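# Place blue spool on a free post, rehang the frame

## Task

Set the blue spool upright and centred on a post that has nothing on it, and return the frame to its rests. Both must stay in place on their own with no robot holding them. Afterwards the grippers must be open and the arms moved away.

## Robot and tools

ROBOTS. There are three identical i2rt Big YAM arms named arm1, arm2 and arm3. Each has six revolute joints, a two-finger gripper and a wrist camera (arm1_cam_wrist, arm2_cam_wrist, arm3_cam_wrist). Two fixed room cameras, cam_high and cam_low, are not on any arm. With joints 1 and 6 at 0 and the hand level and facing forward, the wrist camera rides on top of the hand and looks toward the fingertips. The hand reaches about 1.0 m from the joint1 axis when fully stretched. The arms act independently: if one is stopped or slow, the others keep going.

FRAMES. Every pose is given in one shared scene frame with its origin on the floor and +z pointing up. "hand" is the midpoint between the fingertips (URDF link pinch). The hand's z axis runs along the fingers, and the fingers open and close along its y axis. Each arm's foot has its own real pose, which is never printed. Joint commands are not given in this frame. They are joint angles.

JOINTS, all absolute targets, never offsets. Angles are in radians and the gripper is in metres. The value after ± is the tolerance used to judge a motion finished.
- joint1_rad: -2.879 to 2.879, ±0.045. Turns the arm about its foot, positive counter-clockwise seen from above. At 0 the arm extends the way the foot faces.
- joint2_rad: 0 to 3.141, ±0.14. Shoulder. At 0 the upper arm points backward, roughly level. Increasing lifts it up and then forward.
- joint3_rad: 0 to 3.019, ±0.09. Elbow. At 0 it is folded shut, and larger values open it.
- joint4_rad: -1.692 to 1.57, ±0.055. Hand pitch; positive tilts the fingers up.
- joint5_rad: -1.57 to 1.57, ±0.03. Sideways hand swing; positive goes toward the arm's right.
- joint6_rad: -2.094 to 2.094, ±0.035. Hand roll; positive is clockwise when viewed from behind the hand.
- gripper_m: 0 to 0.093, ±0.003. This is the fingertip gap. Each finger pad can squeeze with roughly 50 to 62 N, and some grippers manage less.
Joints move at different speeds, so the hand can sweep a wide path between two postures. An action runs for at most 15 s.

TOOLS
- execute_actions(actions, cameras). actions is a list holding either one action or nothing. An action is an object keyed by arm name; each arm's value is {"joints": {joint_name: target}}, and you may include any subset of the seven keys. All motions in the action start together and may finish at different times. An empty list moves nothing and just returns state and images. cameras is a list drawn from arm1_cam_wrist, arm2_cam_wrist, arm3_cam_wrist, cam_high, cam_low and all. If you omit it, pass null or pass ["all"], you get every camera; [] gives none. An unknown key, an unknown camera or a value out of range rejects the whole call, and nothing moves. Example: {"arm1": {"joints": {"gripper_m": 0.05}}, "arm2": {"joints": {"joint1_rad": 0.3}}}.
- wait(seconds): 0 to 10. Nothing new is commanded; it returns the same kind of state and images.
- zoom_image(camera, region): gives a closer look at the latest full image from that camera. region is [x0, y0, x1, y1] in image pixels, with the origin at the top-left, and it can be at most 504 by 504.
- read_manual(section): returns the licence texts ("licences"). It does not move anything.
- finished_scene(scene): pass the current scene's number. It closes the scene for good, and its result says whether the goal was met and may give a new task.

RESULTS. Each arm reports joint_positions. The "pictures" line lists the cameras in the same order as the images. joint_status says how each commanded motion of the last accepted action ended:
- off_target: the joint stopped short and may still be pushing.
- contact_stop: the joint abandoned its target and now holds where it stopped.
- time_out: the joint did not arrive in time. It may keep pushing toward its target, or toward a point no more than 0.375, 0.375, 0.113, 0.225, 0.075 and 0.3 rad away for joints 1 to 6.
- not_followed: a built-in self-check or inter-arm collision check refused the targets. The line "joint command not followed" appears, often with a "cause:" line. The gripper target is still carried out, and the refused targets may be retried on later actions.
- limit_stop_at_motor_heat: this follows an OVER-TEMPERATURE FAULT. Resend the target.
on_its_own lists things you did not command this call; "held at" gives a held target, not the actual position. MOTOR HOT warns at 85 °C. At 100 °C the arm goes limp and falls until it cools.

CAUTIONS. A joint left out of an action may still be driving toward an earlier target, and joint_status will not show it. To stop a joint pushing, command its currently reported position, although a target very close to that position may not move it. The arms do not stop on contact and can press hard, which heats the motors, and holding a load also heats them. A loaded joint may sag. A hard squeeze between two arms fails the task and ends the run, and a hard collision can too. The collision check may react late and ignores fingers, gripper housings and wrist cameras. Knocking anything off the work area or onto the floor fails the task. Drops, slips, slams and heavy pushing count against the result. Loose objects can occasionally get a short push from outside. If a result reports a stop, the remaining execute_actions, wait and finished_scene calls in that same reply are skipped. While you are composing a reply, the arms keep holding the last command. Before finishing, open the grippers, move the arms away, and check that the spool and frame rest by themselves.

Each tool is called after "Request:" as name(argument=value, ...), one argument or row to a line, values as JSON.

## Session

Request:
execute_actions(
  actions=[],
)

Scene clock: 0.00 s.
Motor temperatures (°C, as the motors report them): arm1=[25 34 39 27 27 27] | arm2=[25 29 35 25 26 27] | arm3=[26 31 35 27 27 25]
arm1.joint_positions: joint1_rad=-0.316 joint2_rad=+0.534 joint3_rad=+1.389 joint4_rad=-1.189 joint5_rad=+0.238 joint6_rad=-0.381 gripper_m=+0.095
arm1.joint_status: not commanded
arm1.hand: x=+1.2589 y=+0.1131 z=+1.4272 quat_wxyz=(-0.298, +0.814, -0.058, -0.495) (m; scene frame)
arm2.joint_positions: joint1_rad=+0.403 joint2_rad=+0.557 joint3_rad=+1.386 joint4_rad=-1.459 joint5_rad=+0.225 joint6_rad=-0.034 gripper_m=+0.094
arm2.joint_status: not commanded
arm2.hand: x=-0.5896 y=+1.1198 z=+1.3368 quat_wxyz=(-0.395, -0.298, -0.835, +0.242) (m; scene frame)
arm3.joint_positions: joint1_rad=+0.128 joint2_rad=+0.558 joint3_rad=+1.373 joint4_rad=-1.268 joint5_rad=+0.089 joint6_rad=-0.315 gripper_m=+0.094
arm3.joint_status: not commanded
arm3.hand: x=-0.6357 y=-1.0501 z=+1.3686 quat_wxyz=(-0.490, +0.575, -0.625, -0.197) (m; scene frame)
pictures: arm1_cam_wrist, arm2_cam_wrist, arm3_cam_wrist, cam_high, cam_low
Images, in order (width x height): arm1_cam_wrist 504x504, arm2_cam_wrist 504x504, arm3_cam_wrist 504x504, cam_high 672x504, cam_low 672x504.

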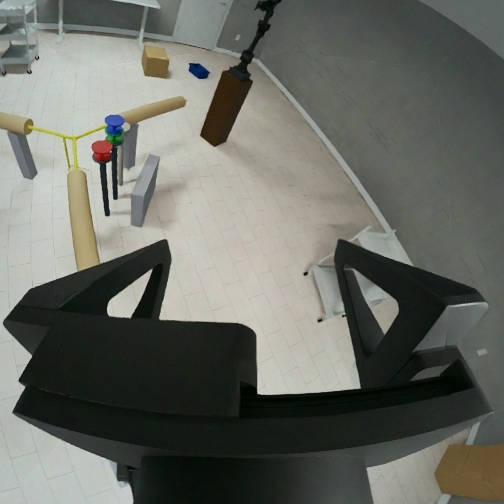

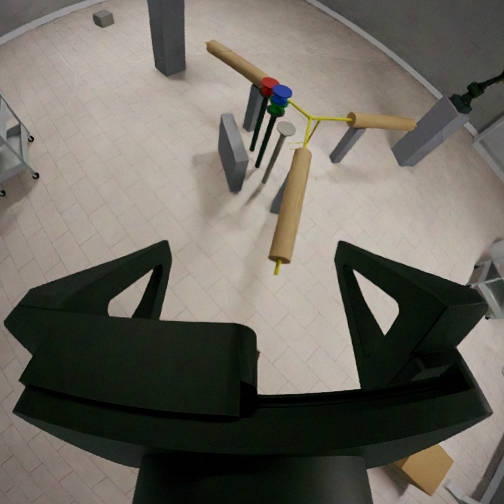

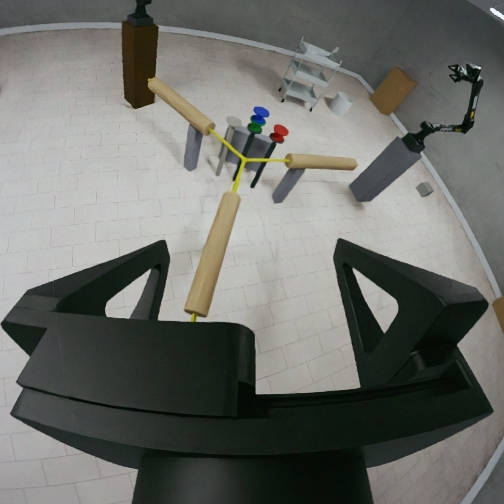

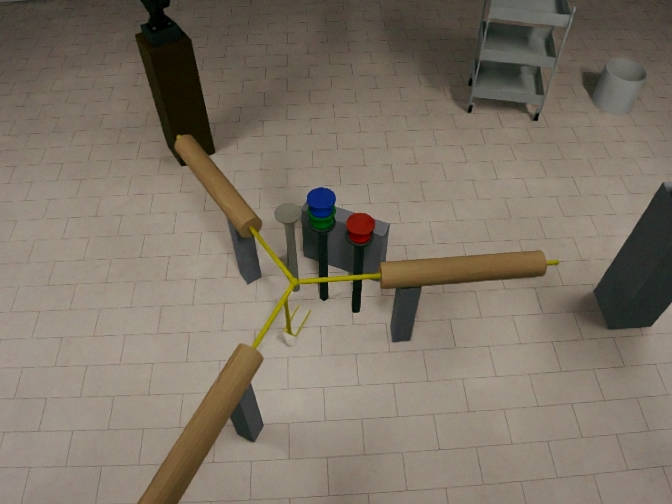

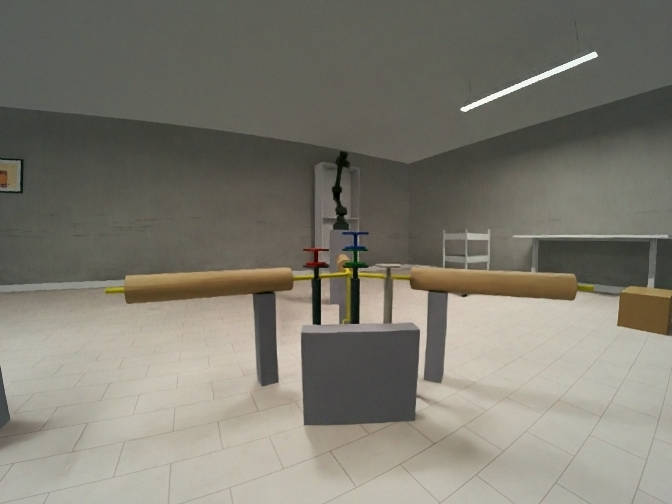

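Request:
zoom_image(
  camera="cam_high",
  region=[230, 170, 430, 370],
)

Request:
zoom_image(
  camera="cam_high",
  region=[480, 220, 580, 300],
)

Request:
zoom_image(
  camera="cam_high",
  region=[140, 110, 280, 250],
)

Request:
zoom_image(
  camera="cam_low",
  region=[280, 215, 420, 335],
)

Region (230, 170, 430, 370) of cam_high's 672x504 image, scaled by 2.520, with more detail than that image has.

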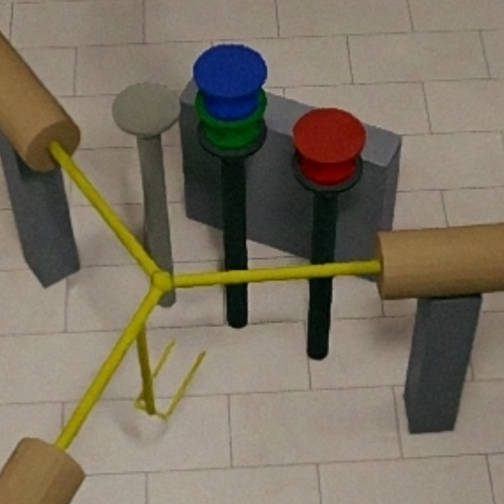

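Region (480, 220, 580, 300) of cam_high's 672x504 image, scaled by 5.040, with more detail than that image has; it fills the top 403 rows of this view, and the rest is white.

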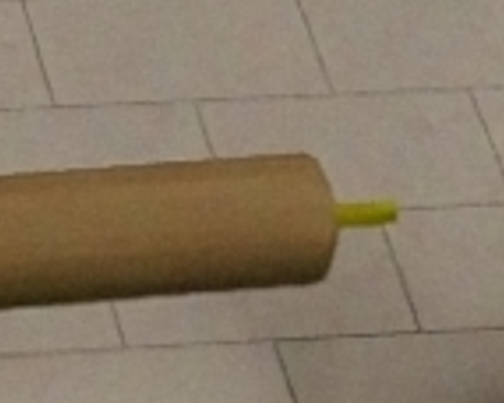

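Region (140, 110, 280, 250) of cam_high's 672x504 image, scaled by 3.600, with more detail than that image has.

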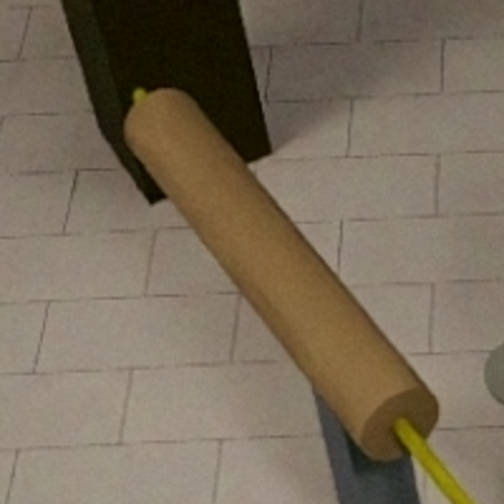

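Region (280, 215, 420, 335) of cam_low's 672x504 image, scaled by 3.600, with more detail than that image has; it fills the top 432 rows of this view, and the rest is white.

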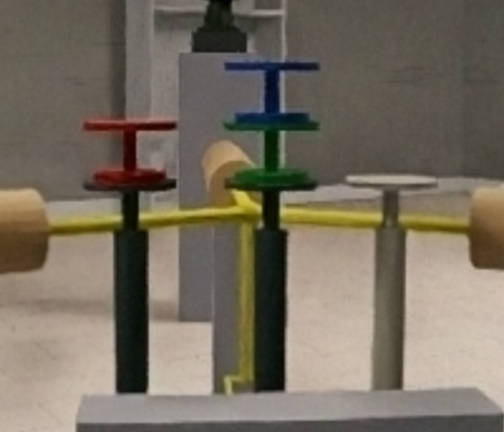

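Request:
execute_actions(
  actions=[
    {"arm1":{"joints":{"joint1_rad":0.142,"joint2_rad":2.322,"joint3_rad":1.078,"joint4_rad":0.050,"joint5_rad":0.026,"joint6_rad":0.071,"gripper_m":0.09}},"arm2":{"joints":{"joint1_rad":-0.389,"joint2_rad":2.215,"joint3_rad":0.890,"joint4_rad":0.088,"joint5_rad":-0.130,"joint6_rad":-0.365,"gripper_m":0.09}},"arm3":{"joints":{"joint1_rad":0.027,"joint2_rad":2.184,"joint3_rad":0.470,"joint4_rad":0.510,"joint5_rad":0.017,"joint6_rad":0.046,"gripper_m":0.09}}},
  ],
)

Scene clock: 122.00 s.
Motor temperatures (°C, as the motors report them): arm1=[25 33 47 27 27 27] | arm2=[25 28 40 25 26 27] | arm3=[26 29 40 27 27 25]
arm1.joint_positions: joint1_rad=+0.145 joint2_rad=+2.331 joint3_rad=+1.075 joint4_rad=+0.032 joint5_rad=+0.027 joint6_rad=+0.063 gripper_m=+0.090
arm1.joint_status: all done
arm1.hand: x=+0.9224 y=-0.0494 z=+0.5946 quat_wxyz=(+0.002, +0.986, +0.016, -0.165) (m; scene frame)
arm2.joint_positions: joint1_rad=-0.395 joint2_rad=+2.219 joint3_rad=+0.886 joint4_rad=+0.075 joint5_rad=-0.125 joint6_rad=-0.355 gripper_m=+0.090
arm2.joint_status: all done
arm2.hand: x=-0.6294 y=+0.7935 z=+0.5998 quat_wxyz=(-0.147, -0.486, -0.857, +0.086) (m; scene frame)
arm3.joint_positions: joint1_rad=+0.034 joint2_rad=+2.178 joint3_rad=+0.471 joint4_rad=+0.497 joint5_rad=+0.020 joint6_rad=+0.035 gripper_m=+0.090
arm3.joint_status: all done
arm3.hand: x=-0.5817 y=-0.9620 z=+0.6023 quat_wxyz=(-0.152, +0.511, -0.841, -0.087) (m; scene frame)
pictures: arm1_cam_wrist, arm2_cam_wrist, arm3_cam_wrist, cam_high, cam_low
Images, in order (width x height): arm1_cam_wrist 504x504, arm2_cam_wrist 504x504, arm3_cam_wrist 504x504, cam_high 672x504, cam_low 672x504.

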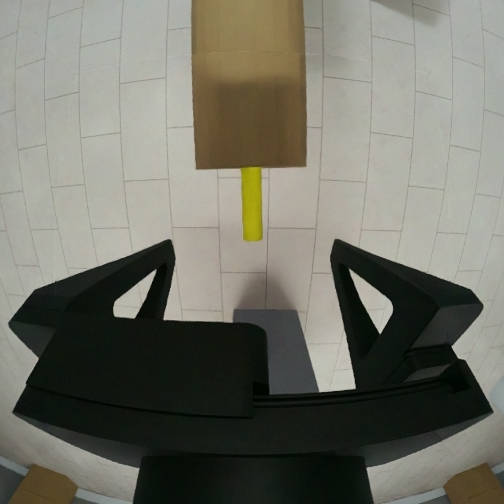

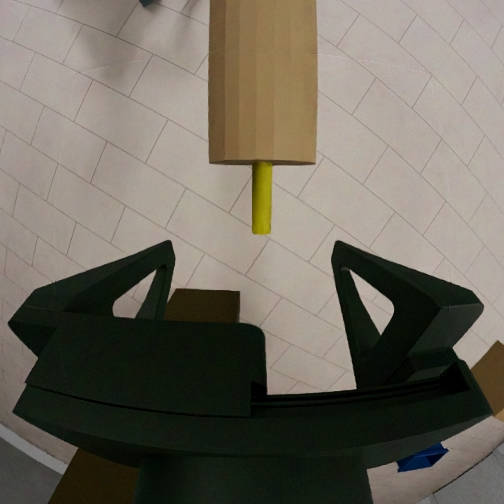

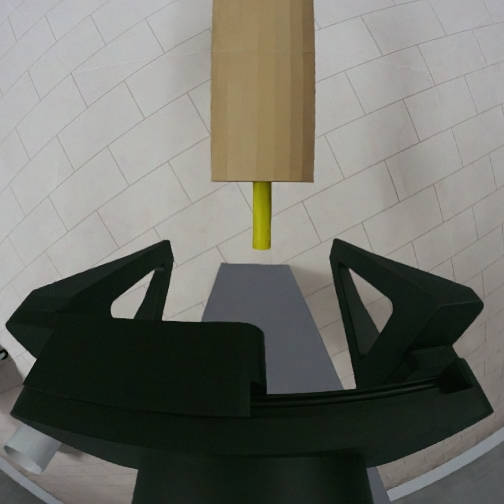

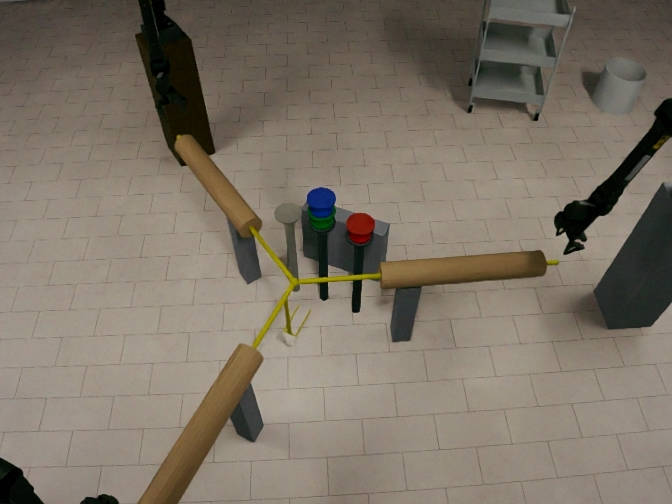

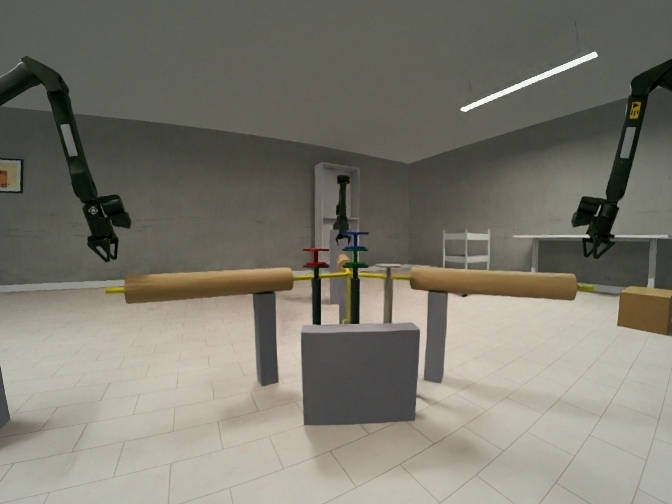

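Request:
execute_actions(
  actions=[
    {"arm1":{"joints":{"joint1_rad":0.146,"joint2_rad":2.484,"joint3_rad":1.165,"joint4_rad":0.136,"joint5_rad":0.022,"joint6_rad":0.078}},"arm2":{"joints":{"joint1_rad":-0.412,"joint2_rad":2.397,"joint3_rad":0.990,"joint4_rad":0.181,"joint5_rad":-0.143,"joint6_rad":-0.399}},"arm3":{"joints":{"joint1_rad":-0.010,"joint2_rad":2.424,"joint3_rad":0.570,"joint4_rad":0.660,"joint5_rad":0.001,"joint6_rad":0.003}}},
  ],
  cameras=["arm1_cam_wrist", "arm2_cam_wrist", "arm3_cam_wrist"],
)

Scene clock: 192.57 s.
Motor temperatures (°C, as the motors report them): arm1=[25 38 41 27 27 27] | arm2=[25 30 35 25 26 27] | arm3=[26 30 35 27 27 25]
arm1.joint_positions: joint1_rad=+0.145 joint2_rad=+2.488 joint3_rad=+1.162 joint4_rad=+0.122 joint5_rad=+0.025 joint6_rad=+0.069 gripper_m=+0.090
arm1.joint_status: all done
arm1.hand: x=+0.9125 y=-0.0510 z=+0.5375 quat_wxyz=(+0.005, +0.984, +0.013, -0.175) (m; scene frame)
arm2.joint_positions: joint1_rad=-0.405 joint2_rad=+2.403 joint3_rad=+0.984 joint4_rad=+0.173 joint5_rad=-0.139 joint6_rad=-0.389 gripper_m=+0.090
arm2.joint_status: all done
arm2.hand: x=-0.6300 y=+0.7792 z=+0.5386 quat_wxyz=(-0.154, -0.474, -0.862, +0.089) (m; scene frame)
arm3.joint_positions: joint1_rad=-0.003 joint2_rad=+2.427 joint3_rad=+0.575 joint4_rad=+0.648 joint5_rad=+0.004 joint6_rad=+0.013 gripper_m=+0.090
arm3.joint_status: all done
arm3.hand: x=-0.5705 y=-0.9615 z=+0.5391 quat_wxyz=(-0.154, +0.506, -0.844, -0.091) (m; scene frame)
pictures: arm1_cam_wrist, arm2_cam_wrist, arm3_cam_wrist
Images, in order (width x height): arm1_cam_wrist 504x504, arm2_cam_wrist 504x504, arm3_cam_wrist 504x504.

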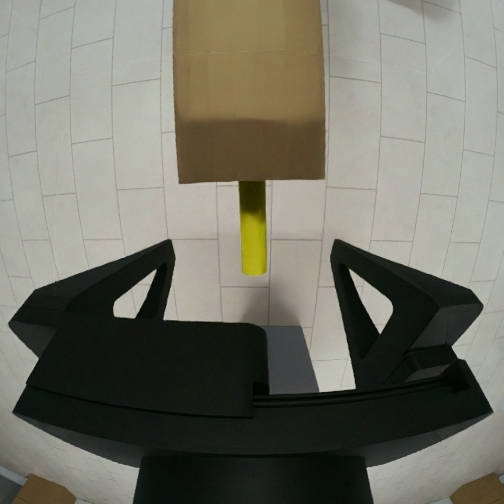

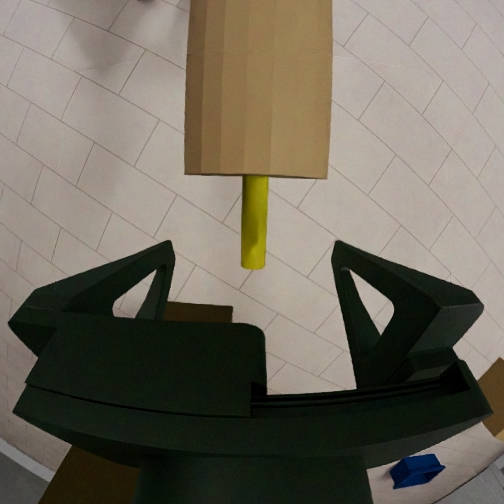

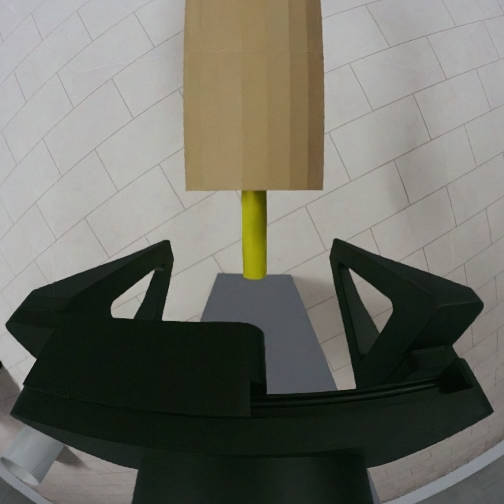

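Request:
execute_actions(
  actions=[
    {"arm1":{"joints":{"joint2_rad":2.645,"joint3_rad":1.249,"joint4_rad":0.215,"joint6_rad":0.027}},"arm2":{"joints":{"joint1_rad":-0.414,"joint2_rad":2.580,"joint3_rad":1.084,"joint4_rad":0.262,"joint6_rad":-0.353}},"arm3":{"joints":{"joint2_rad":2.661,"joint3_rad":0.669,"joint4_rad":0.790}}},
  ],
  cameras=["arm1_cam_wrist", "arm2_cam_wrist", "arm3_cam_wrist", "cam_low"],
)

Scene clock: 199.03 s.
Motor temperatures (°C, as the motors report them): arm1=[25 38 41 27 27 27] | arm2=[25 30 35 25 26 27] | arm3=[26 30 35 27 27 25]
arm1.joint_positions: joint1_rad=+0.145 joint2_rad=+2.650 joint3_rad=+1.248 joint4_rad=+0.202 joint5_rad=+0.025 joint6_rad=+0.036 gripper_m=+0.090
arm1.joint_status: all done
arm1.hand: x=+0.9179 y=-0.0507 z=+0.4740 quat_wxyz=(+0.002, +0.984, +0.030, -0.176) (m; scene frame)
arm2.joint_positions: joint1_rad=-0.406 joint2_rad=+2.590 joint3_rad=+1.078 joint4_rad=+0.252 joint5_rad=-0.139 joint6_rad=-0.363 gripper_m=+0.090
arm2.joint_status: all done
arm2.hand: x=-0.6317 y=+0.7845 z=+0.4698 quat_wxyz=(-0.151, -0.487, -0.856, +0.082) (m; scene frame)
arm3.joint_positions: joint1_rad=-0.005 joint2_rad=+2.665 joint3_rad=+0.675 joint4_rad=+0.783 joint5_rad=+0.004 joint6_rad=+0.010 gripper_m=+0.090
arm3.joint_status: all done
arm3.hand: x=-0.5760 y=-0.9739 z=+0.4734 quat_wxyz=(-0.153, +0.507, -0.844, -0.089) (m; scene frame)
pictures: arm1_cam_wrist, arm2_cam_wrist, arm3_cam_wrist, cam_low
Images, in order (width x height): arm1_cam_wrist 504x504, arm2_cam_wrist 504x504, arm3_cam_wrist 504x504, cam_low 672x504.

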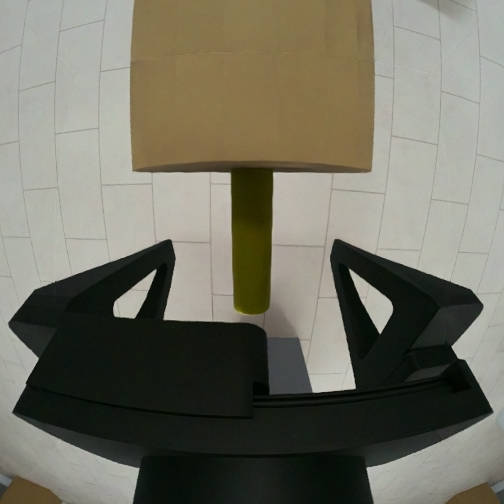

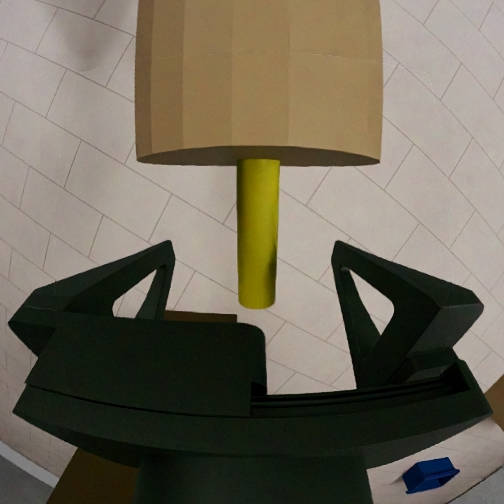

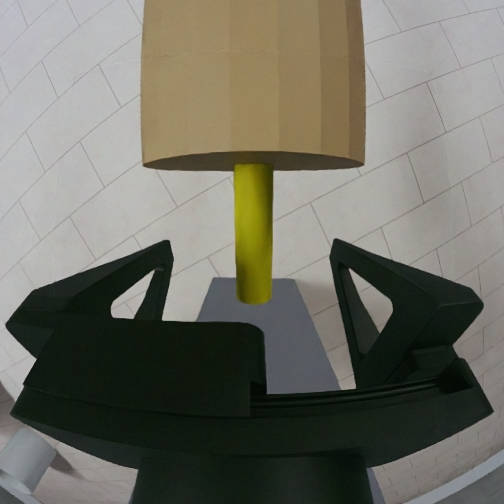

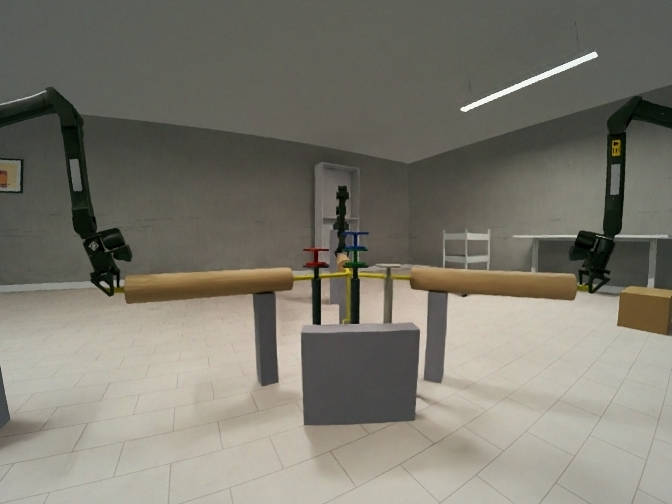

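Request:
execute_actions(
  actions=[
    {"arm1":{"joints":{"gripper_m":0.04}},"arm2":{"joints":{"gripper_m":0.04}},"arm3":{"joints":{"joint2_rad":2.688,"joint3_rad":0.700,"gripper_m":0.04}}},
  ],
  cameras=["arm3_cam_wrist", "arm1_cam_wrist"],
)

Request:
execute_actions(
  actions=[
    {"arm1":{"joints":{"gripper_m":0.0}},"arm2":{"joints":{"gripper_m":0.0}},"arm3":{"joints":{"gripper_m":0.0}}},
  ],
  cameras=["arm3_cam_wrist", "arm2_cam_wrist"],
)

Scene clock: 209.87 s.
Motor temperatures (°C, as the motors report them): arm1=[25 39 40 27 27 27] | arm2=[25 31 35 25 26 27] | arm3=[26 30 35 27 27 25]
arm1.joint_positions: joint1_rad=+0.145 joint2_rad=+2.650 joint3_rad=+1.248 joint4_rad=+0.202 joint5_rad=+0.025 joint6_rad=+0.035 gripper_m=+0.040
arm1.joint_status: all done
arm1.hand: x=+0.9179 y=-0.0507 z=+0.4740 quat_wxyz=(+0.002, +0.984, +0.030, -0.176) (m; scene frame)
arm2.joint_positions: joint1_rad=-0.406 joint2_rad=+2.590 joint3_rad=+1.078 joint4_rad=+0.252 joint5_rad=-0.139 joint6_rad=-0.362 gripper_m=+0.040
arm2.joint_status: all done
arm2.hand: x=-0.6317 y=+0.7845 z=+0.4698 quat_wxyz=(-0.151, -0.487, -0.856, +0.082) (m; scene frame)
arm3.joint_positions: joint1_rad=-0.005 joint2_rad=+2.672 joint3_rad=+0.694 joint4_rad=+0.783 joint5_rad=+0.004 joint6_rad=+0.010 gripper_m=+0.040
arm3.joint_status: all done
arm3.hand: x=-0.5725 y=-0.9671 z=+0.4700 quat_wxyz=(-0.158, +0.506, -0.843, -0.093) (m; scene frame)
pictures: arm1_cam_wrist, arm3_cam_wrist
Images, in order (width x height): arm1_cam_wrist 504x504, arm3_cam_wrist 504x504.

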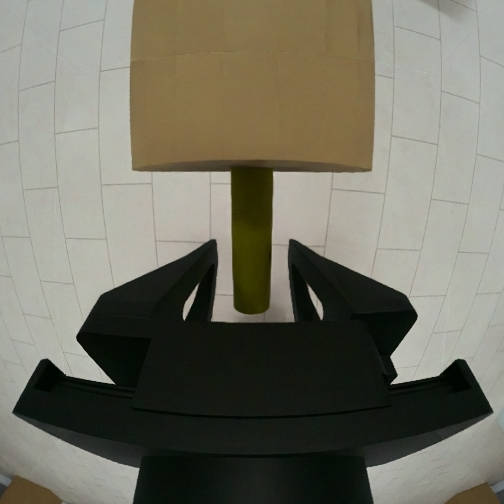

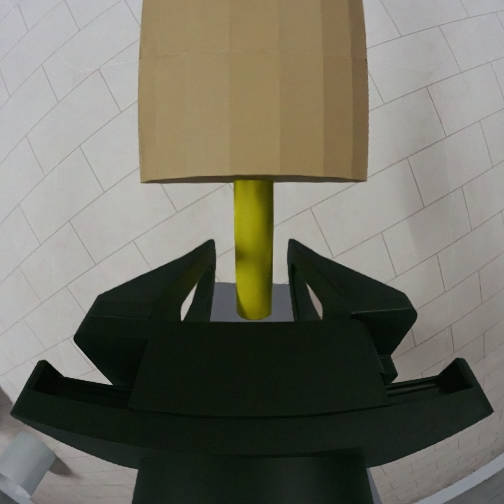

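Scene clock: 210.43 s.
Motor temperatures (°C, as the motors report them): arm1=[25 39 40 27 27 27] | arm2=[25 31 35 25 26 27] | arm3=[26 30 35 27 27 25]
arm1.joint_positions: joint1_rad=+0.145 joint2_rad=+2.650 joint3_rad=+1.248 joint4_rad=+0.202 joint5_rad=+0.021 joint6_rad=+0.035 gripper_m=+0.019
arm1.joint_status: gripper_m off_target (ended at +0.020, target +0.000)
arm1.hand: x=+0.9180 y=-0.0518 z=+0.4740 quat_wxyz=(+0.004, +0.984, +0.031, -0.176) (m; scene frame)
arm2.joint_positions: joint1_rad=-0.408 joint2_rad=+2.590 joint3_rad=+1.078 joint4_rad=+0.253 joint5_rad=-0.138 joint6_rad=-0.362 gripper_m=+0.019
arm2.joint_status: gripper_m off_target (ended at +0.019, target +0.000)
arm2.hand: x=-0.6325 y=+0.7840 z=+0.4698 quat_wxyz=(-0.151, -0.488, -0.856, +0.083) (m; scene frame)
arm3.joint_positions: joint1_rad=-0.005 joint2_rad=+2.673 joint3_rad=+0.695 joint4_rad=+0.784 joint5_rad=+0.004 joint6_rad=+0.008 gripper_m=+0.019
arm3.joint_status: gripper_m off_target (ended at +0.019, target +0.000)
arm3.hand: x=-0.5723 y=-0.9669 z=+0.4698 quat_wxyz=(-0.158, +0.507, -0.842, -0.092) (m; scene frame)
pictures: arm2_cam_wrist, arm3_cam_wrist
Images, in order (width x height): arm2_cam_wrist 504x504, arm3_cam_wrist 504x504.

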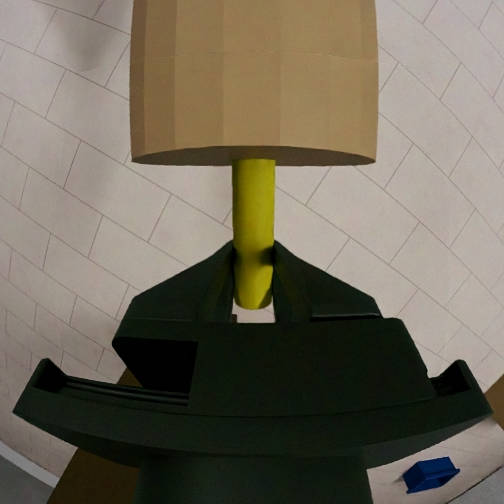

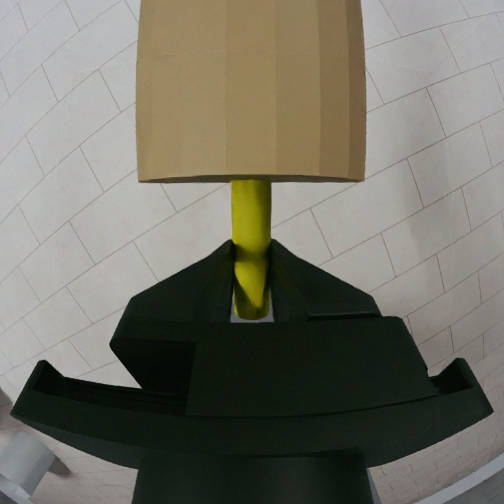

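Request:
execute_actions(
  actions=[
    {"arm3":{"joints":{"gripper_m":0.035}}},
  ],
  cameras=[],
)

Request:
execute_actions(
  actions=[
    {"arm3":{"joints":{"joint2_rad":2.712,"joint3_rad":0.712}}},
  ],
  cameras=["arm3_cam_wrist"],
)

Scene clock: 220.20 s.
Motor temperatures (°C, as the motors report them): arm1=[25 39 40 27 27 27] | arm2=[25 31 35 25 26 27] | arm3=[26 30 34 27 27 25]
arm1.joint_positions: joint1_rad=+0.145 joint2_rad=+2.650 joint3_rad=+1.248 joint4_rad=+0.202 joint5_rad=+0.021 joint6_rad=+0.035 gripper_m=+0.019
arm1.joint_status: not commanded
arm1.hand: x=+0.9180 y=-0.0518 z=+0.4740 quat_wxyz=(+0.004, +0.984, +0.031, -0.176) (m; scene frame)
arm2.joint_positions: joint1_rad=-0.408 joint2_rad=+2.590 joint3_rad=+1.078 joint4_rad=+0.253 joint5_rad=-0.138 joint6_rad=-0.362 gripper_m=+0.019
arm2.joint_status: not commanded
arm2.hand: x=-0.6325 y=+0.7840 z=+0.4698 quat_wxyz=(-0.151, -0.488, -0.856, +0.083) (m; scene frame)
arm3.joint_positions: joint1_rad=-0.005 joint2_rad=+2.673 joint3_rad=+0.695 joint4_rad=+0.784 joint5_rad=+0.004 joint6_rad=+0.008 gripper_m=+0.035
arm3.joint_status: all done
arm3.hand: x=-0.5724 y=-0.9669 z=+0.4697 quat_wxyz=(-0.158, +0.507, -0.842, -0.093) (m; scene frame)
pictures: none
No camera images: the call's "cameras" was empty. Leave "cameras" out to get every camera's image.

Scene clock: 220.83 s.
Motor temperatures (°C, as the motors report them): arm1=[25 39 40 27 27 27] | arm2=[25 31 35 25 26 27] | arm3=[26 30 34 27 27 25]
arm1.joint_positions: joint1_rad=+0.145 joint2_rad=+2.650 joint3_rad=+1.248 joint4_rad=+0.202 joint5_rad=+0.021 joint6_rad=+0.035 gripper_m=+0.019
arm1.joint_status: not commanded
arm1.hand: x=+0.9180 y=-0.0518 z=+0.4740 quat_wxyz=(+0.004, +0.984, +0.031, -0.176) (m; scene frame)
arm2.joint_positions: joint1_rad=-0.408 joint2_rad=+2.590 joint3_rad=+1.078 joint4_rad=+0.253 joint5_rad=-0.138 joint6_rad=-0.362 gripper_m=+0.019
arm2.joint_status: not commanded
arm2.hand: x=-0.6325 y=+0.7840 z=+0.4698 quat_wxyz=(-0.151, -0.488, -0.856, +0.083) (m; scene frame)
arm3.joint_positions: joint1_rad=-0.005 joint2_rad=+2.700 joint3_rad=+0.706 joint4_rad=+0.784 joint5_rad=+0.004 joint6_rad=+0.008 gripper_m=+0.035
arm3.joint_status: all done
arm3.hand: x=-0.5753 y=-0.9727 z=+0.4608 quat_wxyz=(-0.151, +0.508, -0.844, -0.088) (m; scene frame)
pictures: arm3_cam_wrist
Images, in order (width x height): arm3_cam_wrist 504x504.

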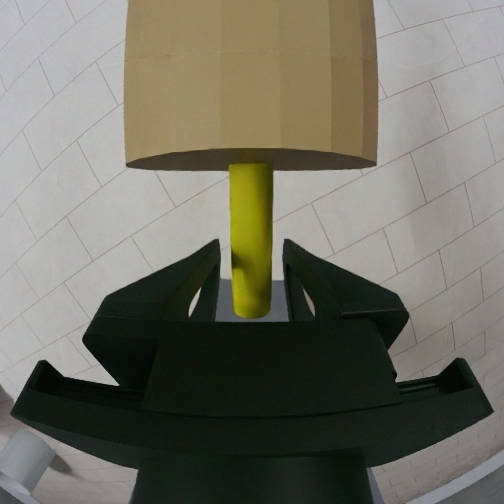

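Request:
execute_actions(
  actions=[
    {"arm3":{"joints":{"gripper_m":0.0,"joint2_rad":2.700,"joint3_rad":0.706}}},
  ],
  cameras=["arm3_cam_wrist"],
)

Scene clock: 223.90 s.
Motor temperatures (°C, as the motors report them): arm1=[25 39 40 27 27 27] | arm2=[25 31 35 25 26 27] | arm3=[26 30 34 27 27 25]
arm1.joint_positions: joint1_rad=+0.145 joint2_rad=+2.650 joint3_rad=+1.248 joint4_rad=+0.202 joint5_rad=+0.021 joint6_rad=+0.035 gripper_m=+0.019
arm1.joint_status: not commanded
arm1.hand: x=+0.9179 y=-0.0518 z=+0.4741 quat_wxyz=(+0.004, +0.984, +0.031, -0.176) (m; scene frame)
arm2.joint_positions: joint1_rad=-0.408 joint2_rad=+2.590 joint3_rad=+1.078 joint4_rad=+0.253 joint5_rad=-0.138 joint6_rad=-0.362 gripper_m=+0.019
arm2.joint_status: not commanded
arm2.hand: x=-0.6325 y=+0.7840 z=+0.4698 quat_wxyz=(-0.151, -0.488, -0.856, +0.083) (m; scene frame)
arm3.joint_positions: joint1_rad=-0.005 joint2_rad=+2.700 joint3_rad=+0.706 joint4_rad=+0.784 joint5_rad=+0.004 joint6_rad=+0.008 gripper_m=+0.019
arm3.joint_status: gripper_m off_target (ended at +0.019, target +0.000); the others done
arm3.hand: x=-0.5753 y=-0.9726 z=+0.4608 quat_wxyz=(-0.152, +0.508, -0.843, -0.089) (m; scene frame)
pictures: arm3_cam_wrist
Images, in order (width x height): arm3_cam_wrist 504x504.

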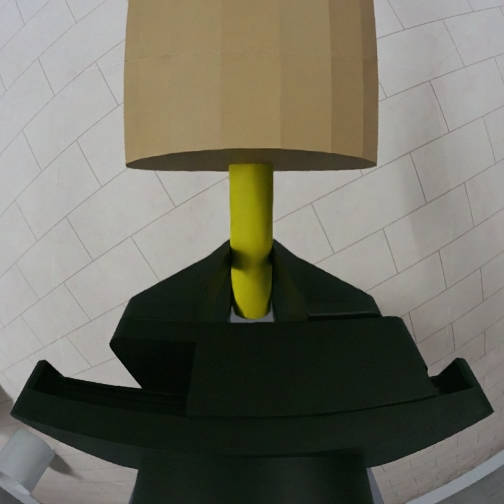

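Request:
execute_actions(
  actions=[
    {"arm1":{"joints":{"joint1_rad":0.119,"joint2_rad":2.478,"joint3_rad":1.147,"joint4_rad":0.154,"joint5_rad":0.010,"joint6_rad":0.008}},"arm2":{"joints":{"joint1_rad":-0.386,"joint2_rad":2.412,"joint3_rad":0.975,"joint4_rad":0.199,"joint5_rad":-0.129,"joint6_rad":-0.338}},"arm3":{"joints":{"joint2_rad":2.487,"joint3_rad":0.614,"joint4_rad":0.672}}},
  ],
  cameras=[],
)

Request:
execute_actions(
  actions=[
    {"arm1":{"joints":{"joint1_rad":0.099,"joint2_rad":2.323,"joint3_rad":1.056,"joint4_rad":0.088,"joint5_rad":0.003,"joint6_rad":-0.011}},"arm2":{"joints":{"joint1_rad":-0.369,"joint2_rad":2.243,"joint3_rad":0.884,"joint4_rad":0.122,"joint5_rad":-0.124,"joint6_rad":-0.322}},"arm3":{"joints":{"joint1_rad":-0.012,"joint2_rad":2.265,"joint3_rad":0.551,"joint4_rad":0.514}}},
  ],
  cameras=["cam_high", "cam_low"],
)

Scene clock: 344.77 s.
Motor temperatures (°C, as the motors report them): arm1=[25 41 38 27 27 27] | arm2=[25 32 33 25 26 27] | arm3=[26 31 33 27 27 25]
arm1.joint_positions: joint1_rad=+0.120 joint2_rad=+2.509 joint3_rad=+1.143 joint4_rad=+0.159 joint5_rad=+0.010 joint6_rad=+0.013 gripper_m=+0.019
arm1.joint_status: all done
arm1.hand: x=+0.9239 y=-0.0392 z=+0.5268 quat_wxyz=(+0.005, +0.984, +0.030, -0.173) (m; scene frame)
arm2.joint_positions: joint1_rad=-0.385 joint2_rad=+2.431 joint3_rad=+0.967 joint4_rad=+0.200 joint5_rad=-0.125 joint6_rad=-0.342 gripper_m=+0.019
arm2.joint_status: all done
arm2.hand: x=-0.6258 y=+0.7963 z=+0.5252 quat_wxyz=(-0.146, -0.489, -0.856, +0.081) (m; scene frame)
arm3.joint_positions: joint1_rad=-0.005 joint2_rad=+2.501 joint3_rad=+0.621 joint4_rad=+0.672 joint5_rad=+0.003 joint6_rad=+0.008 gripper_m=+0.019
arm3.joint_status: all done
arm3.hand: x=-0.5690 y=-0.9597 z=+0.5169 quat_wxyz=(-0.152, +0.508, -0.843, -0.089) (m; scene frame)
pictures: none
No camera images: the call's "cameras" was empty. Leave "cameras" out to get every camera's image.

Scene clock: 345.63 s.
Motor temperatures (°C, as the motors report them): arm1=[25 41 38 27 27 27] | arm2=[25 32 33 25 26 27] | arm3=[26 31 33 27 27 25]
arm1.joint_positions: joint1_rad=+0.102 joint2_rad=+2.351 joint3_rad=+1.051 joint4_rad=+0.093 joint5_rad=+0.004 joint6_rad=-0.004 gripper_m=+0.019
arm1.joint_status: all done
arm1.hand: x=+0.9293 y=-0.0300 z=+0.5847 quat_wxyz=(+0.004, +0.985, +0.030, -0.172) (m; scene frame)
arm2.joint_positions: joint1_rad=-0.369 joint2_rad=+2.261 joint3_rad=+0.876 joint4_rad=+0.123 joint5_rad=-0.121 joint6_rad=-0.328 gripper_m=+0.019
arm2.joint_status: all done
arm2.hand: x=-0.6205 y=+0.8056 z=+0.5829 quat_wxyz=(-0.146, -0.488, -0.857, +0.082) (m; scene frame)
arm3.joint_positions: joint1_rad=-0.005 joint2_rad=+2.278 joint3_rad=+0.553 joint4_rad=+0.516 joint5_rad=+0.003 joint6_rad=+0.008 gripper_m=+0.019
arm3.joint_status: all done
arm3.hand: x=-0.5641 y=-0.9497 z=+0.5748 quat_wxyz=(-0.151, +0.508, -0.843, -0.089) (m; scene frame)
pictures: cam_high, cam_low
Images, in order (width x height): cam_high 672x504, cam_low 672x504.

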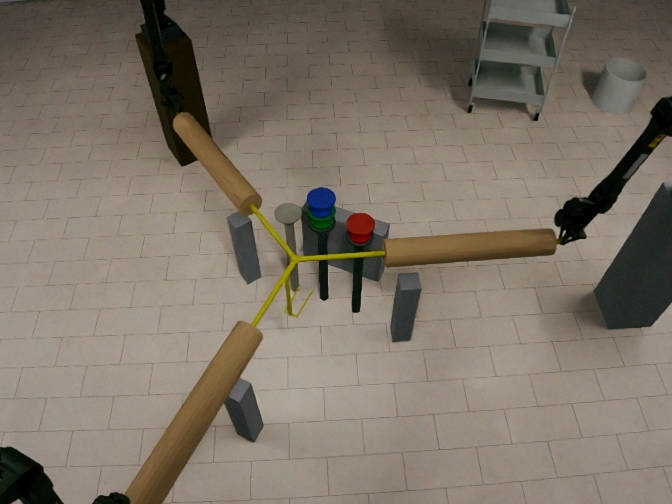

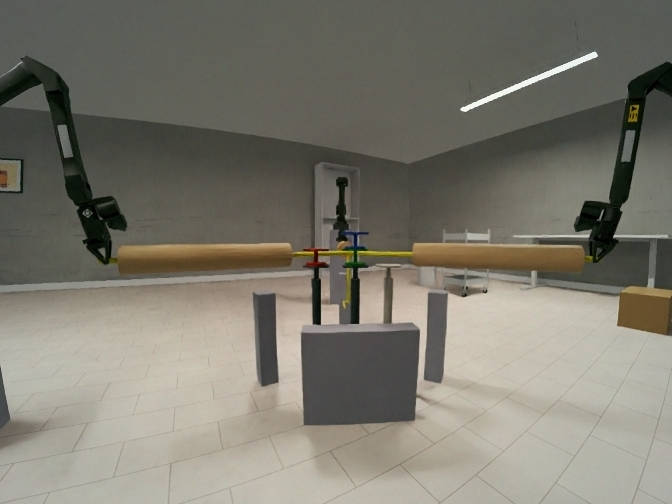

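Request:
execute_actions(
  actions=[
    {"arm1":{"joints":{"joint1_rad":0.082,"joint2_rad":2.160,"joint3_rad":0.985,"joint4_rad":0.006,"joint5_rad":-0.002,"joint6_rad":-0.027}},"arm2":{"joints":{"joint1_rad":-0.358,"joint2_rad":2.070,"joint3_rad":0.816,"joint4_rad":0.026,"joint5_rad":-0.124,"joint6_rad":-0.310}},"arm3":{"joints":{"joint1_rad":-0.014,"joint2_rad":2.039,"joint3_rad":0.517,"joint4_rad":0.327}}},
  ],
  cameras=[],
)

Request:
execute_actions(
  actions=[
    {"arm1":{"joints":{"joint1_rad":0.060,"joint2_rad":2.005,"joint3_rad":0.942,"joint4_rad":-0.105,"joint5_rad":-0.010,"joint6_rad":-0.047}},"arm2":{"joints":{"joint1_rad":-0.340,"joint2_rad":1.894,"joint3_rad":0.774,"joint4_rad":-0.105,"joint5_rad":-0.118,"joint6_rad":-0.293}},"arm3":{"joints":{"joint1_rad":-0.016,"joint2_rad":1.816,"joint3_rad":0.525,"joint4_rad":0.105}}},
  ],
  cameras=[],
)

Request:
execute_actions(
  actions=[
    {"arm1":{"joints":{"joint1_rad":0.038,"joint2_rad":1.855,"joint3_rad":0.925,"joint4_rad":-0.237,"joint5_rad":-0.018,"joint6_rad":-0.067}},"arm2":{"joints":{"joint1_rad":-0.321,"joint2_rad":1.720,"joint3_rad":0.760,"joint4_rad":-0.262,"joint5_rad":-0.112,"joint6_rad":-0.275}},"arm3":{"joints":{"joint1_rad":-0.017,"joint2_rad":1.622,"joint3_rad":0.575,"joint4_rad":-0.124}}},
  ],
  cameras=["cam_high", "cam_low"],
)

Scene clock: 364.67 s.
Motor temperatures (°C, as the motors report them): arm1=[25 42 38 27 27 27] | arm2=[25 32 33 25 26 27] | arm3=[26 31 32 27 27 25]
arm1.joint_positions: joint1_rad=+0.083 joint2_rad=+2.188 joint3_rad=+0.978 joint4_rad=+0.008 joint5_rad=-0.001 joint6_rad=-0.021 gripper_m=+0.019
arm1.joint_status: all done
arm1.hand: x=+0.9339 y=-0.0207 z=+0.6441 quat_wxyz=(+0.003, +0.984, +0.030, -0.175) (m; scene frame)
arm2.joint_positions: joint1_rad=-0.357 joint2_rad=+2.087 joint3_rad=+0.806 joint4_rad=+0.025 joint5_rad=-0.121 joint6_rad=-0.316 gripper_m=+0.019
arm2.joint_status: all done
arm2.hand: x=-0.6162 y=+0.8148 z=+0.6396 quat_wxyz=(-0.149, -0.487, -0.857, +0.082) (m; scene frame)
arm3.joint_positions: joint1_rad=-0.005 joint2_rad=+2.052 joint3_rad=+0.515 joint4_rad=+0.329 joint5_rad=+0.003 joint6_rad=+0.008 gripper_m=+0.019
arm3.joint_status: all done
arm3.hand: x=-0.5595 y=-0.9404 z=+0.6310 quat_wxyz=(-0.152, +0.508, -0.843, -0.089) (m; scene frame)
pictures: none
No camera images: the call's "cameras" was empty. Leave "cameras" out to get every camera's image.

Scene clock: 365.57 s.
Motor temperatures (°C, as the motors report them): arm1=[25 42 39 27 27 27] | arm2=[25 32 33 25 26 27] | arm3=[26 31 33 27 27 25]
arm1.joint_positions: joint1_rad=+0.061 joint2_rad=+2.032 joint3_rad=+0.933 joint4_rad=-0.104 joint5_rad=-0.007 joint6_rad=-0.042 gripper_m=+0.019
arm1.joint_status: all done
arm1.hand: x=+0.9394 y=-0.0102 z=+0.7004 quat_wxyz=(+0.002, +0.984, +0.030, -0.174) (m; scene frame)
arm2.joint_positions: joint1_rad=-0.340 joint2_rad=+1.909 joint3_rad=+0.761 joint4_rad=-0.106 joint5_rad=-0.117 joint6_rad=-0.299 gripper_m=+0.019
arm2.joint_status: all done
arm2.hand: x=-0.6109 y=+0.8252 z=+0.6960 quat_wxyz=(-0.149, -0.487, -0.857, +0.081) (m; scene frame)
arm3.joint_positions: joint1_rad=-0.005 joint2_rad=+1.832 joint3_rad=+0.518 joint4_rad=+0.106 joint5_rad=+0.003 joint6_rad=+0.008 gripper_m=+0.019
arm3.joint_status: all done
arm3.hand: x=-0.5539 y=-0.9292 z=+0.6875 quat_wxyz=(-0.152, +0.508, -0.843, -0.090) (m; scene frame)
pictures: none
No camera images: the call's "cameras" was empty. Leave "cameras" out to get every camera's image.

Scene clock: 366.50 s.
Motor temperatures (°C, as the motors report them): arm1=[25 42 39 27 27 27] | arm2=[25 32 33 25 26 27] | arm3=[26 31 33 27 27 25]
arm1.joint_positions: joint1_rad=+0.041 joint2_rad=+1.879 joint3_rad=+0.914 joint4_rad=-0.237 joint5_rad=-0.017 joint6_rad=-0.061 gripper_m=+0.019
arm1.joint_status: all done
arm1.hand: x=+0.9437 y=-0.0015 z=+0.7584 quat_wxyz=(+0.004, +0.984, +0.030, -0.175) (m; scene frame)
arm2.joint_positions: joint1_rad=-0.324 joint2_rad=+1.732 joint3_rad=+0.745 joint4_rad=-0.263 joint5_rad=-0.108 joint6_rad=-0.284 gripper_m=+0.019
arm2.joint_status: all done
arm2.hand: x=-0.6066 y=+0.8337 z=+0.7541 quat_wxyz=(-0.149, -0.487, -0.856, +0.084) (m; scene frame)
arm3.joint_positions: joint1_rad=-0.006 joint2_rad=+1.631 joint3_rad=+0.543 joint4_rad=-0.114 joint5_rad=+0.002 joint6_rad=+0.008 gripper_m=+0.019
arm3.joint_status: all done
arm3.hand: x=-0.5499 y=-0.9213 z=+0.7445 quat_wxyz=(-0.154, +0.507, -0.843, -0.091) (m; scene frame)
pictures: cam_high, cam_low
Images, in order (width x height): cam_high 672x504, cam_low 672x504.

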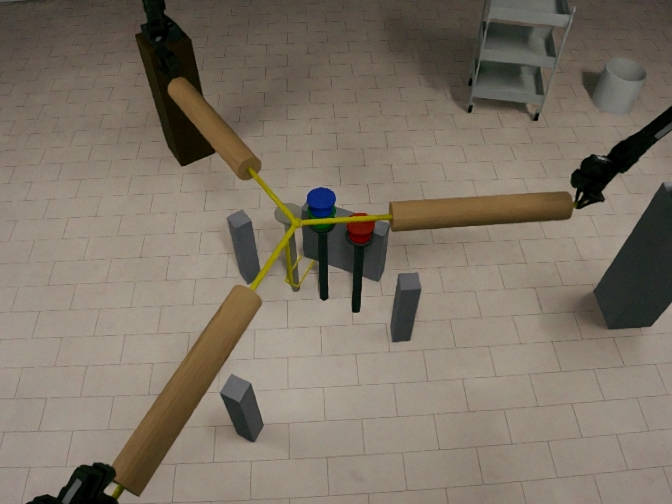

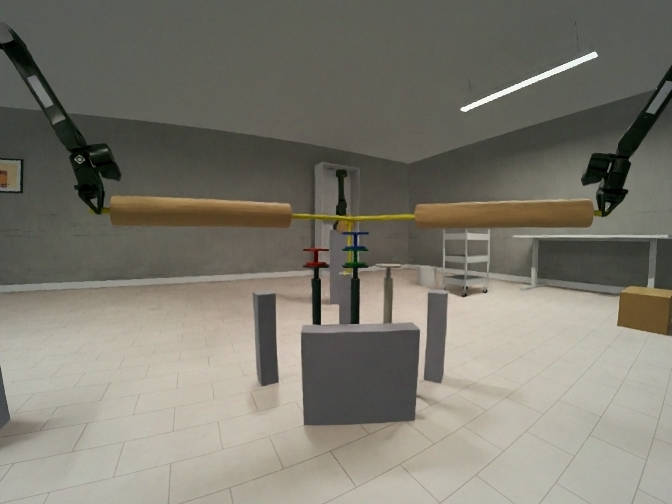

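Request:
execute_actions(
  actions=[
    {"arm1":{"joints":{"joint1_rad":0.016,"joint2_rad":1.717,"joint3_rad":0.932,"joint4_rad":-0.375,"joint5_rad":-0.026,"joint6_rad":-0.088}},"arm2":{"joints":{"joint1_rad":-0.301,"joint2_rad":1.565,"joint3_rad":0.790,"joint4_rad":-0.428,"joint5_rad":-0.107,"joint6_rad":-0.255}},"arm3":{"joints":{"joint1_rad":-0.020,"joint2_rad":1.468,"joint3_rad":0.645,"joint4_rad":-0.350}}},
  ],
  cameras=[],
)

Request:
execute_actions(
  actions=[
    {"arm1":{"joints":{"joint1_rad":-0.007,"joint2_rad":1.594,"joint3_rad":0.985,"joint4_rad":-0.535,"joint5_rad":-0.035,"joint6_rad":-0.110}},"arm2":{"joints":{"joint1_rad":-0.281,"joint2_rad":1.425,"joint3_rad":0.832,"joint4_rad":-0.608,"joint5_rad":-0.100,"joint6_rad":-0.236}},"arm3":{"joints":{"joint1_rad":-0.021,"joint2_rad":1.350,"joint3_rad":0.740,"joint4_rad":-0.557}}},
  ],
  cameras=[],
)

Request:
execute_actions(
  actions=[
    {"arm1":{"joints":{"joint1_rad":-0.031,"joint2_rad":1.492,"joint3_rad":1.042,"joint4_rad":-0.694,"joint5_rad":-0.043,"joint6_rad":-0.132}},"arm2":{"joints":{"joint1_rad":-0.260,"joint2_rad":1.312,"joint3_rad":0.900,"joint4_rad":-0.783,"joint5_rad":-0.093,"joint6_rad":-0.216}},"arm3":{"joints":{"joint1_rad":-0.022,"joint2_rad":1.283,"joint3_rad":0.855,"joint4_rad":-0.734}}},
  ],
  cameras=["cam_high", "cam_low"],
)

Request:
zoom_image(
  camera="cam_low",
  region=[300, 170, 410, 280],
)

Request:
zoom_image(
  camera="cam_high",
  region=[250, 150, 390, 270],
)

Scene clock: 386.60 s.
Motor temperatures (°C, as the motors report them): arm1=[25 41 40 27 27 27] | arm2=[25 31 35 25 26 27] | arm3=[26 30 35 27 27 25]
arm1.joint_positions: joint1_rad=+0.019 joint2_rad=+1.739 joint3_rad=+0.914 joint4_rad=-0.375 joint5_rad=-0.025 joint6_rad=-0.082 gripper_m=+0.019
arm1.joint_status: all done
arm1.hand: x=+0.9498 y=+0.0085 z=+0.8141 quat_wxyz=(+0.004, +0.984, +0.030, -0.177) (m; scene frame)
arm2.joint_positions: joint1_rad=-0.304 joint2_rad=+1.573 joint3_rad=+0.750 joint4_rad=-0.419 joint5_rad=-0.101 joint6_rad=-0.264 gripper_m=+0.019
arm2.joint_status: all done
arm2.hand: x=-0.6011 y=+0.8441 z=+0.8091 quat_wxyz=(-0.151, -0.487, -0.856, +0.086) (m; scene frame)
arm3.joint_positions: joint1_rad=-0.009 joint2_rad=+1.474 joint3_rad=+0.607 joint4_rad=-0.335 joint5_rad=-0.001 joint6_rad=+0.005 gripper_m=+0.019
arm3.joint_status: all done
arm3.hand: x=-0.5442 y=-0.9117 z=+0.8011 quat_wxyz=(-0.154, +0.507, -0.843, -0.092) (m; scene frame)
pictures: none
No camera images: the call's "cameras" was empty. Leave "cameras" out to get every camera's image.

Scene clock: 387.50 s.
Motor temperatures (°C, as the motors report them): arm1=[25 41 41 27 27 27] | arm2=[25 31 35 25 26 27] | arm3=[26 30 35 27 27 25]
arm1.joint_positions: joint1_rad=-0.002 joint2_rad=+1.607 joint3_rad=+0.931 joint4_rad=-0.518 joint5_rad=-0.033 joint6_rad=-0.102 gripper_m=+0.019
arm1.joint_status: all done
arm1.hand: x=+0.9579 y=+0.0174 z=+0.8702 quat_wxyz=(+0.004, +0.983, +0.030, -0.179) (m; scene frame)
arm2.joint_positions: joint1_rad=-0.284 joint2_rad=+1.433 joint3_rad=+0.790 joint4_rad=-0.595 joint5_rad=-0.100 joint6_rad=-0.244 gripper_m=+0.019
arm2.joint_status: all done
arm2.hand: x=-0.5945 y=+0.8536 z=+0.8659 quat_wxyz=(-0.153, -0.487, -0.856, +0.085) (m; scene frame)
arm3.joint_positions: joint1_rad=-0.013 joint2_rad=+1.359 joint3_rad=+0.697 joint4_rad=-0.538 joint5_rad=+0.002 joint6_rad=+0.002 gripper_m=+0.019
arm3.joint_status: all done
arm3.hand: x=-0.5378 y=-0.9030 z=+0.8586 quat_wxyz=(-0.156, +0.507, -0.843, -0.091) (m; scene frame)
pictures: none
No camera images: the call's "cameras" was empty. Leave "cameras" out to get every camera's image.

Scene clock: 388.37 s.
Motor temperatures (°C, as the motors report them): arm1=[25 41 41 27 27 27] | arm2=[25 31 36 25 26 27] | arm3=[26 30 36 27 27 25]
arm1.joint_positions: joint1_rad=-0.026 joint2_rad=+1.509 joint3_rad=+0.985 joint4_rad=-0.674 joint5_rad=-0.041 joint6_rad=-0.124 gripper_m=+0.019
arm1.joint_status: all done
arm1.hand: x=+0.9630 y=+0.0275 z=+0.9238 quat_wxyz=(+0.003, +0.984, +0.030, -0.178) (m; scene frame)
arm2.joint_positions: joint1_rad=-0.265 joint2_rad=+1.323 joint3_rad=+0.852 joint4_rad=-0.768 joint5_rad=-0.093 joint6_rad=-0.226 gripper_m=+0.019
arm2.joint_status: all done
arm2.hand: x=-0.5901 y=+0.8638 z=+0.9208 quat_wxyz=(-0.152, -0.487, -0.856, +0.084) (m; scene frame)
arm3.joint_positions: joint1_rad=-0.013 joint2_rad=+1.296 joint3_rad=+0.804 joint4_rad=-0.714 joint5_rad=+0.001 joint6_rad=+0.002 gripper_m=+0.019
arm3.joint_status: all done
arm3.hand: x=-0.5333 y=-0.8938 z=+0.9109 quat_wxyz=(-0.153, +0.507, -0.843, -0.090) (m; scene frame)
pictures: cam_high, cam_low
Images, in order (width x height): cam_high 672x504, cam_low 672x504.

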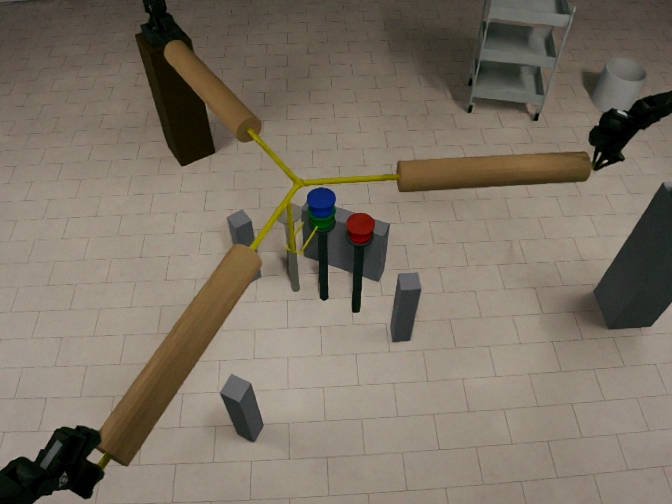

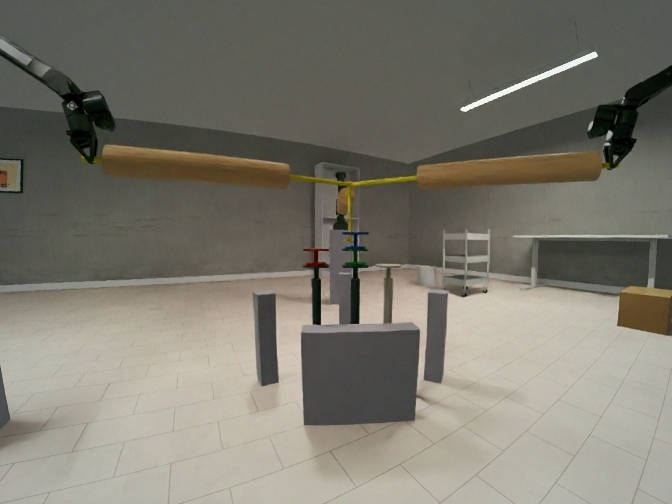

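Region (300, 170, 410, 280) of cam_low's 672x504 image, scaled by 4.582, with more detail than that image has.

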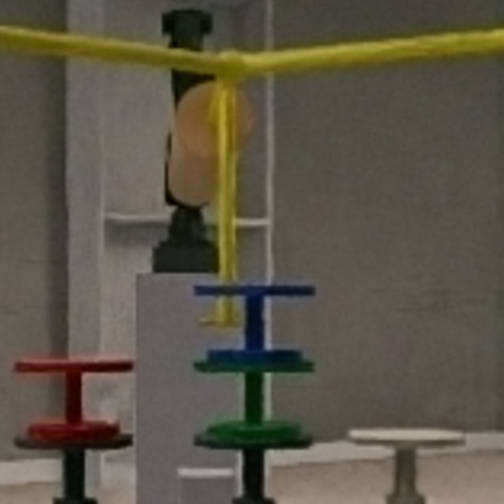

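Region (250, 150, 390, 270) of cam_high's 672x504 image, scaled by 3.600, with more detail than that image has; it fills the top 432 rows of this view, and the rest is white.

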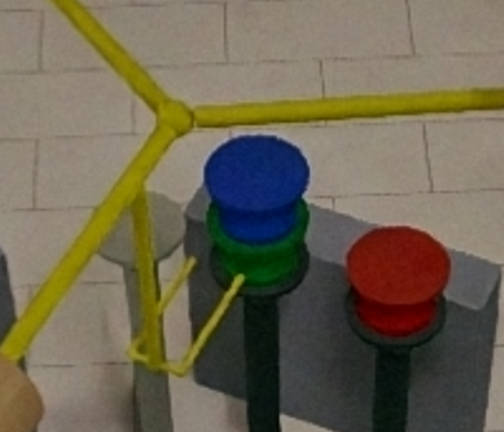

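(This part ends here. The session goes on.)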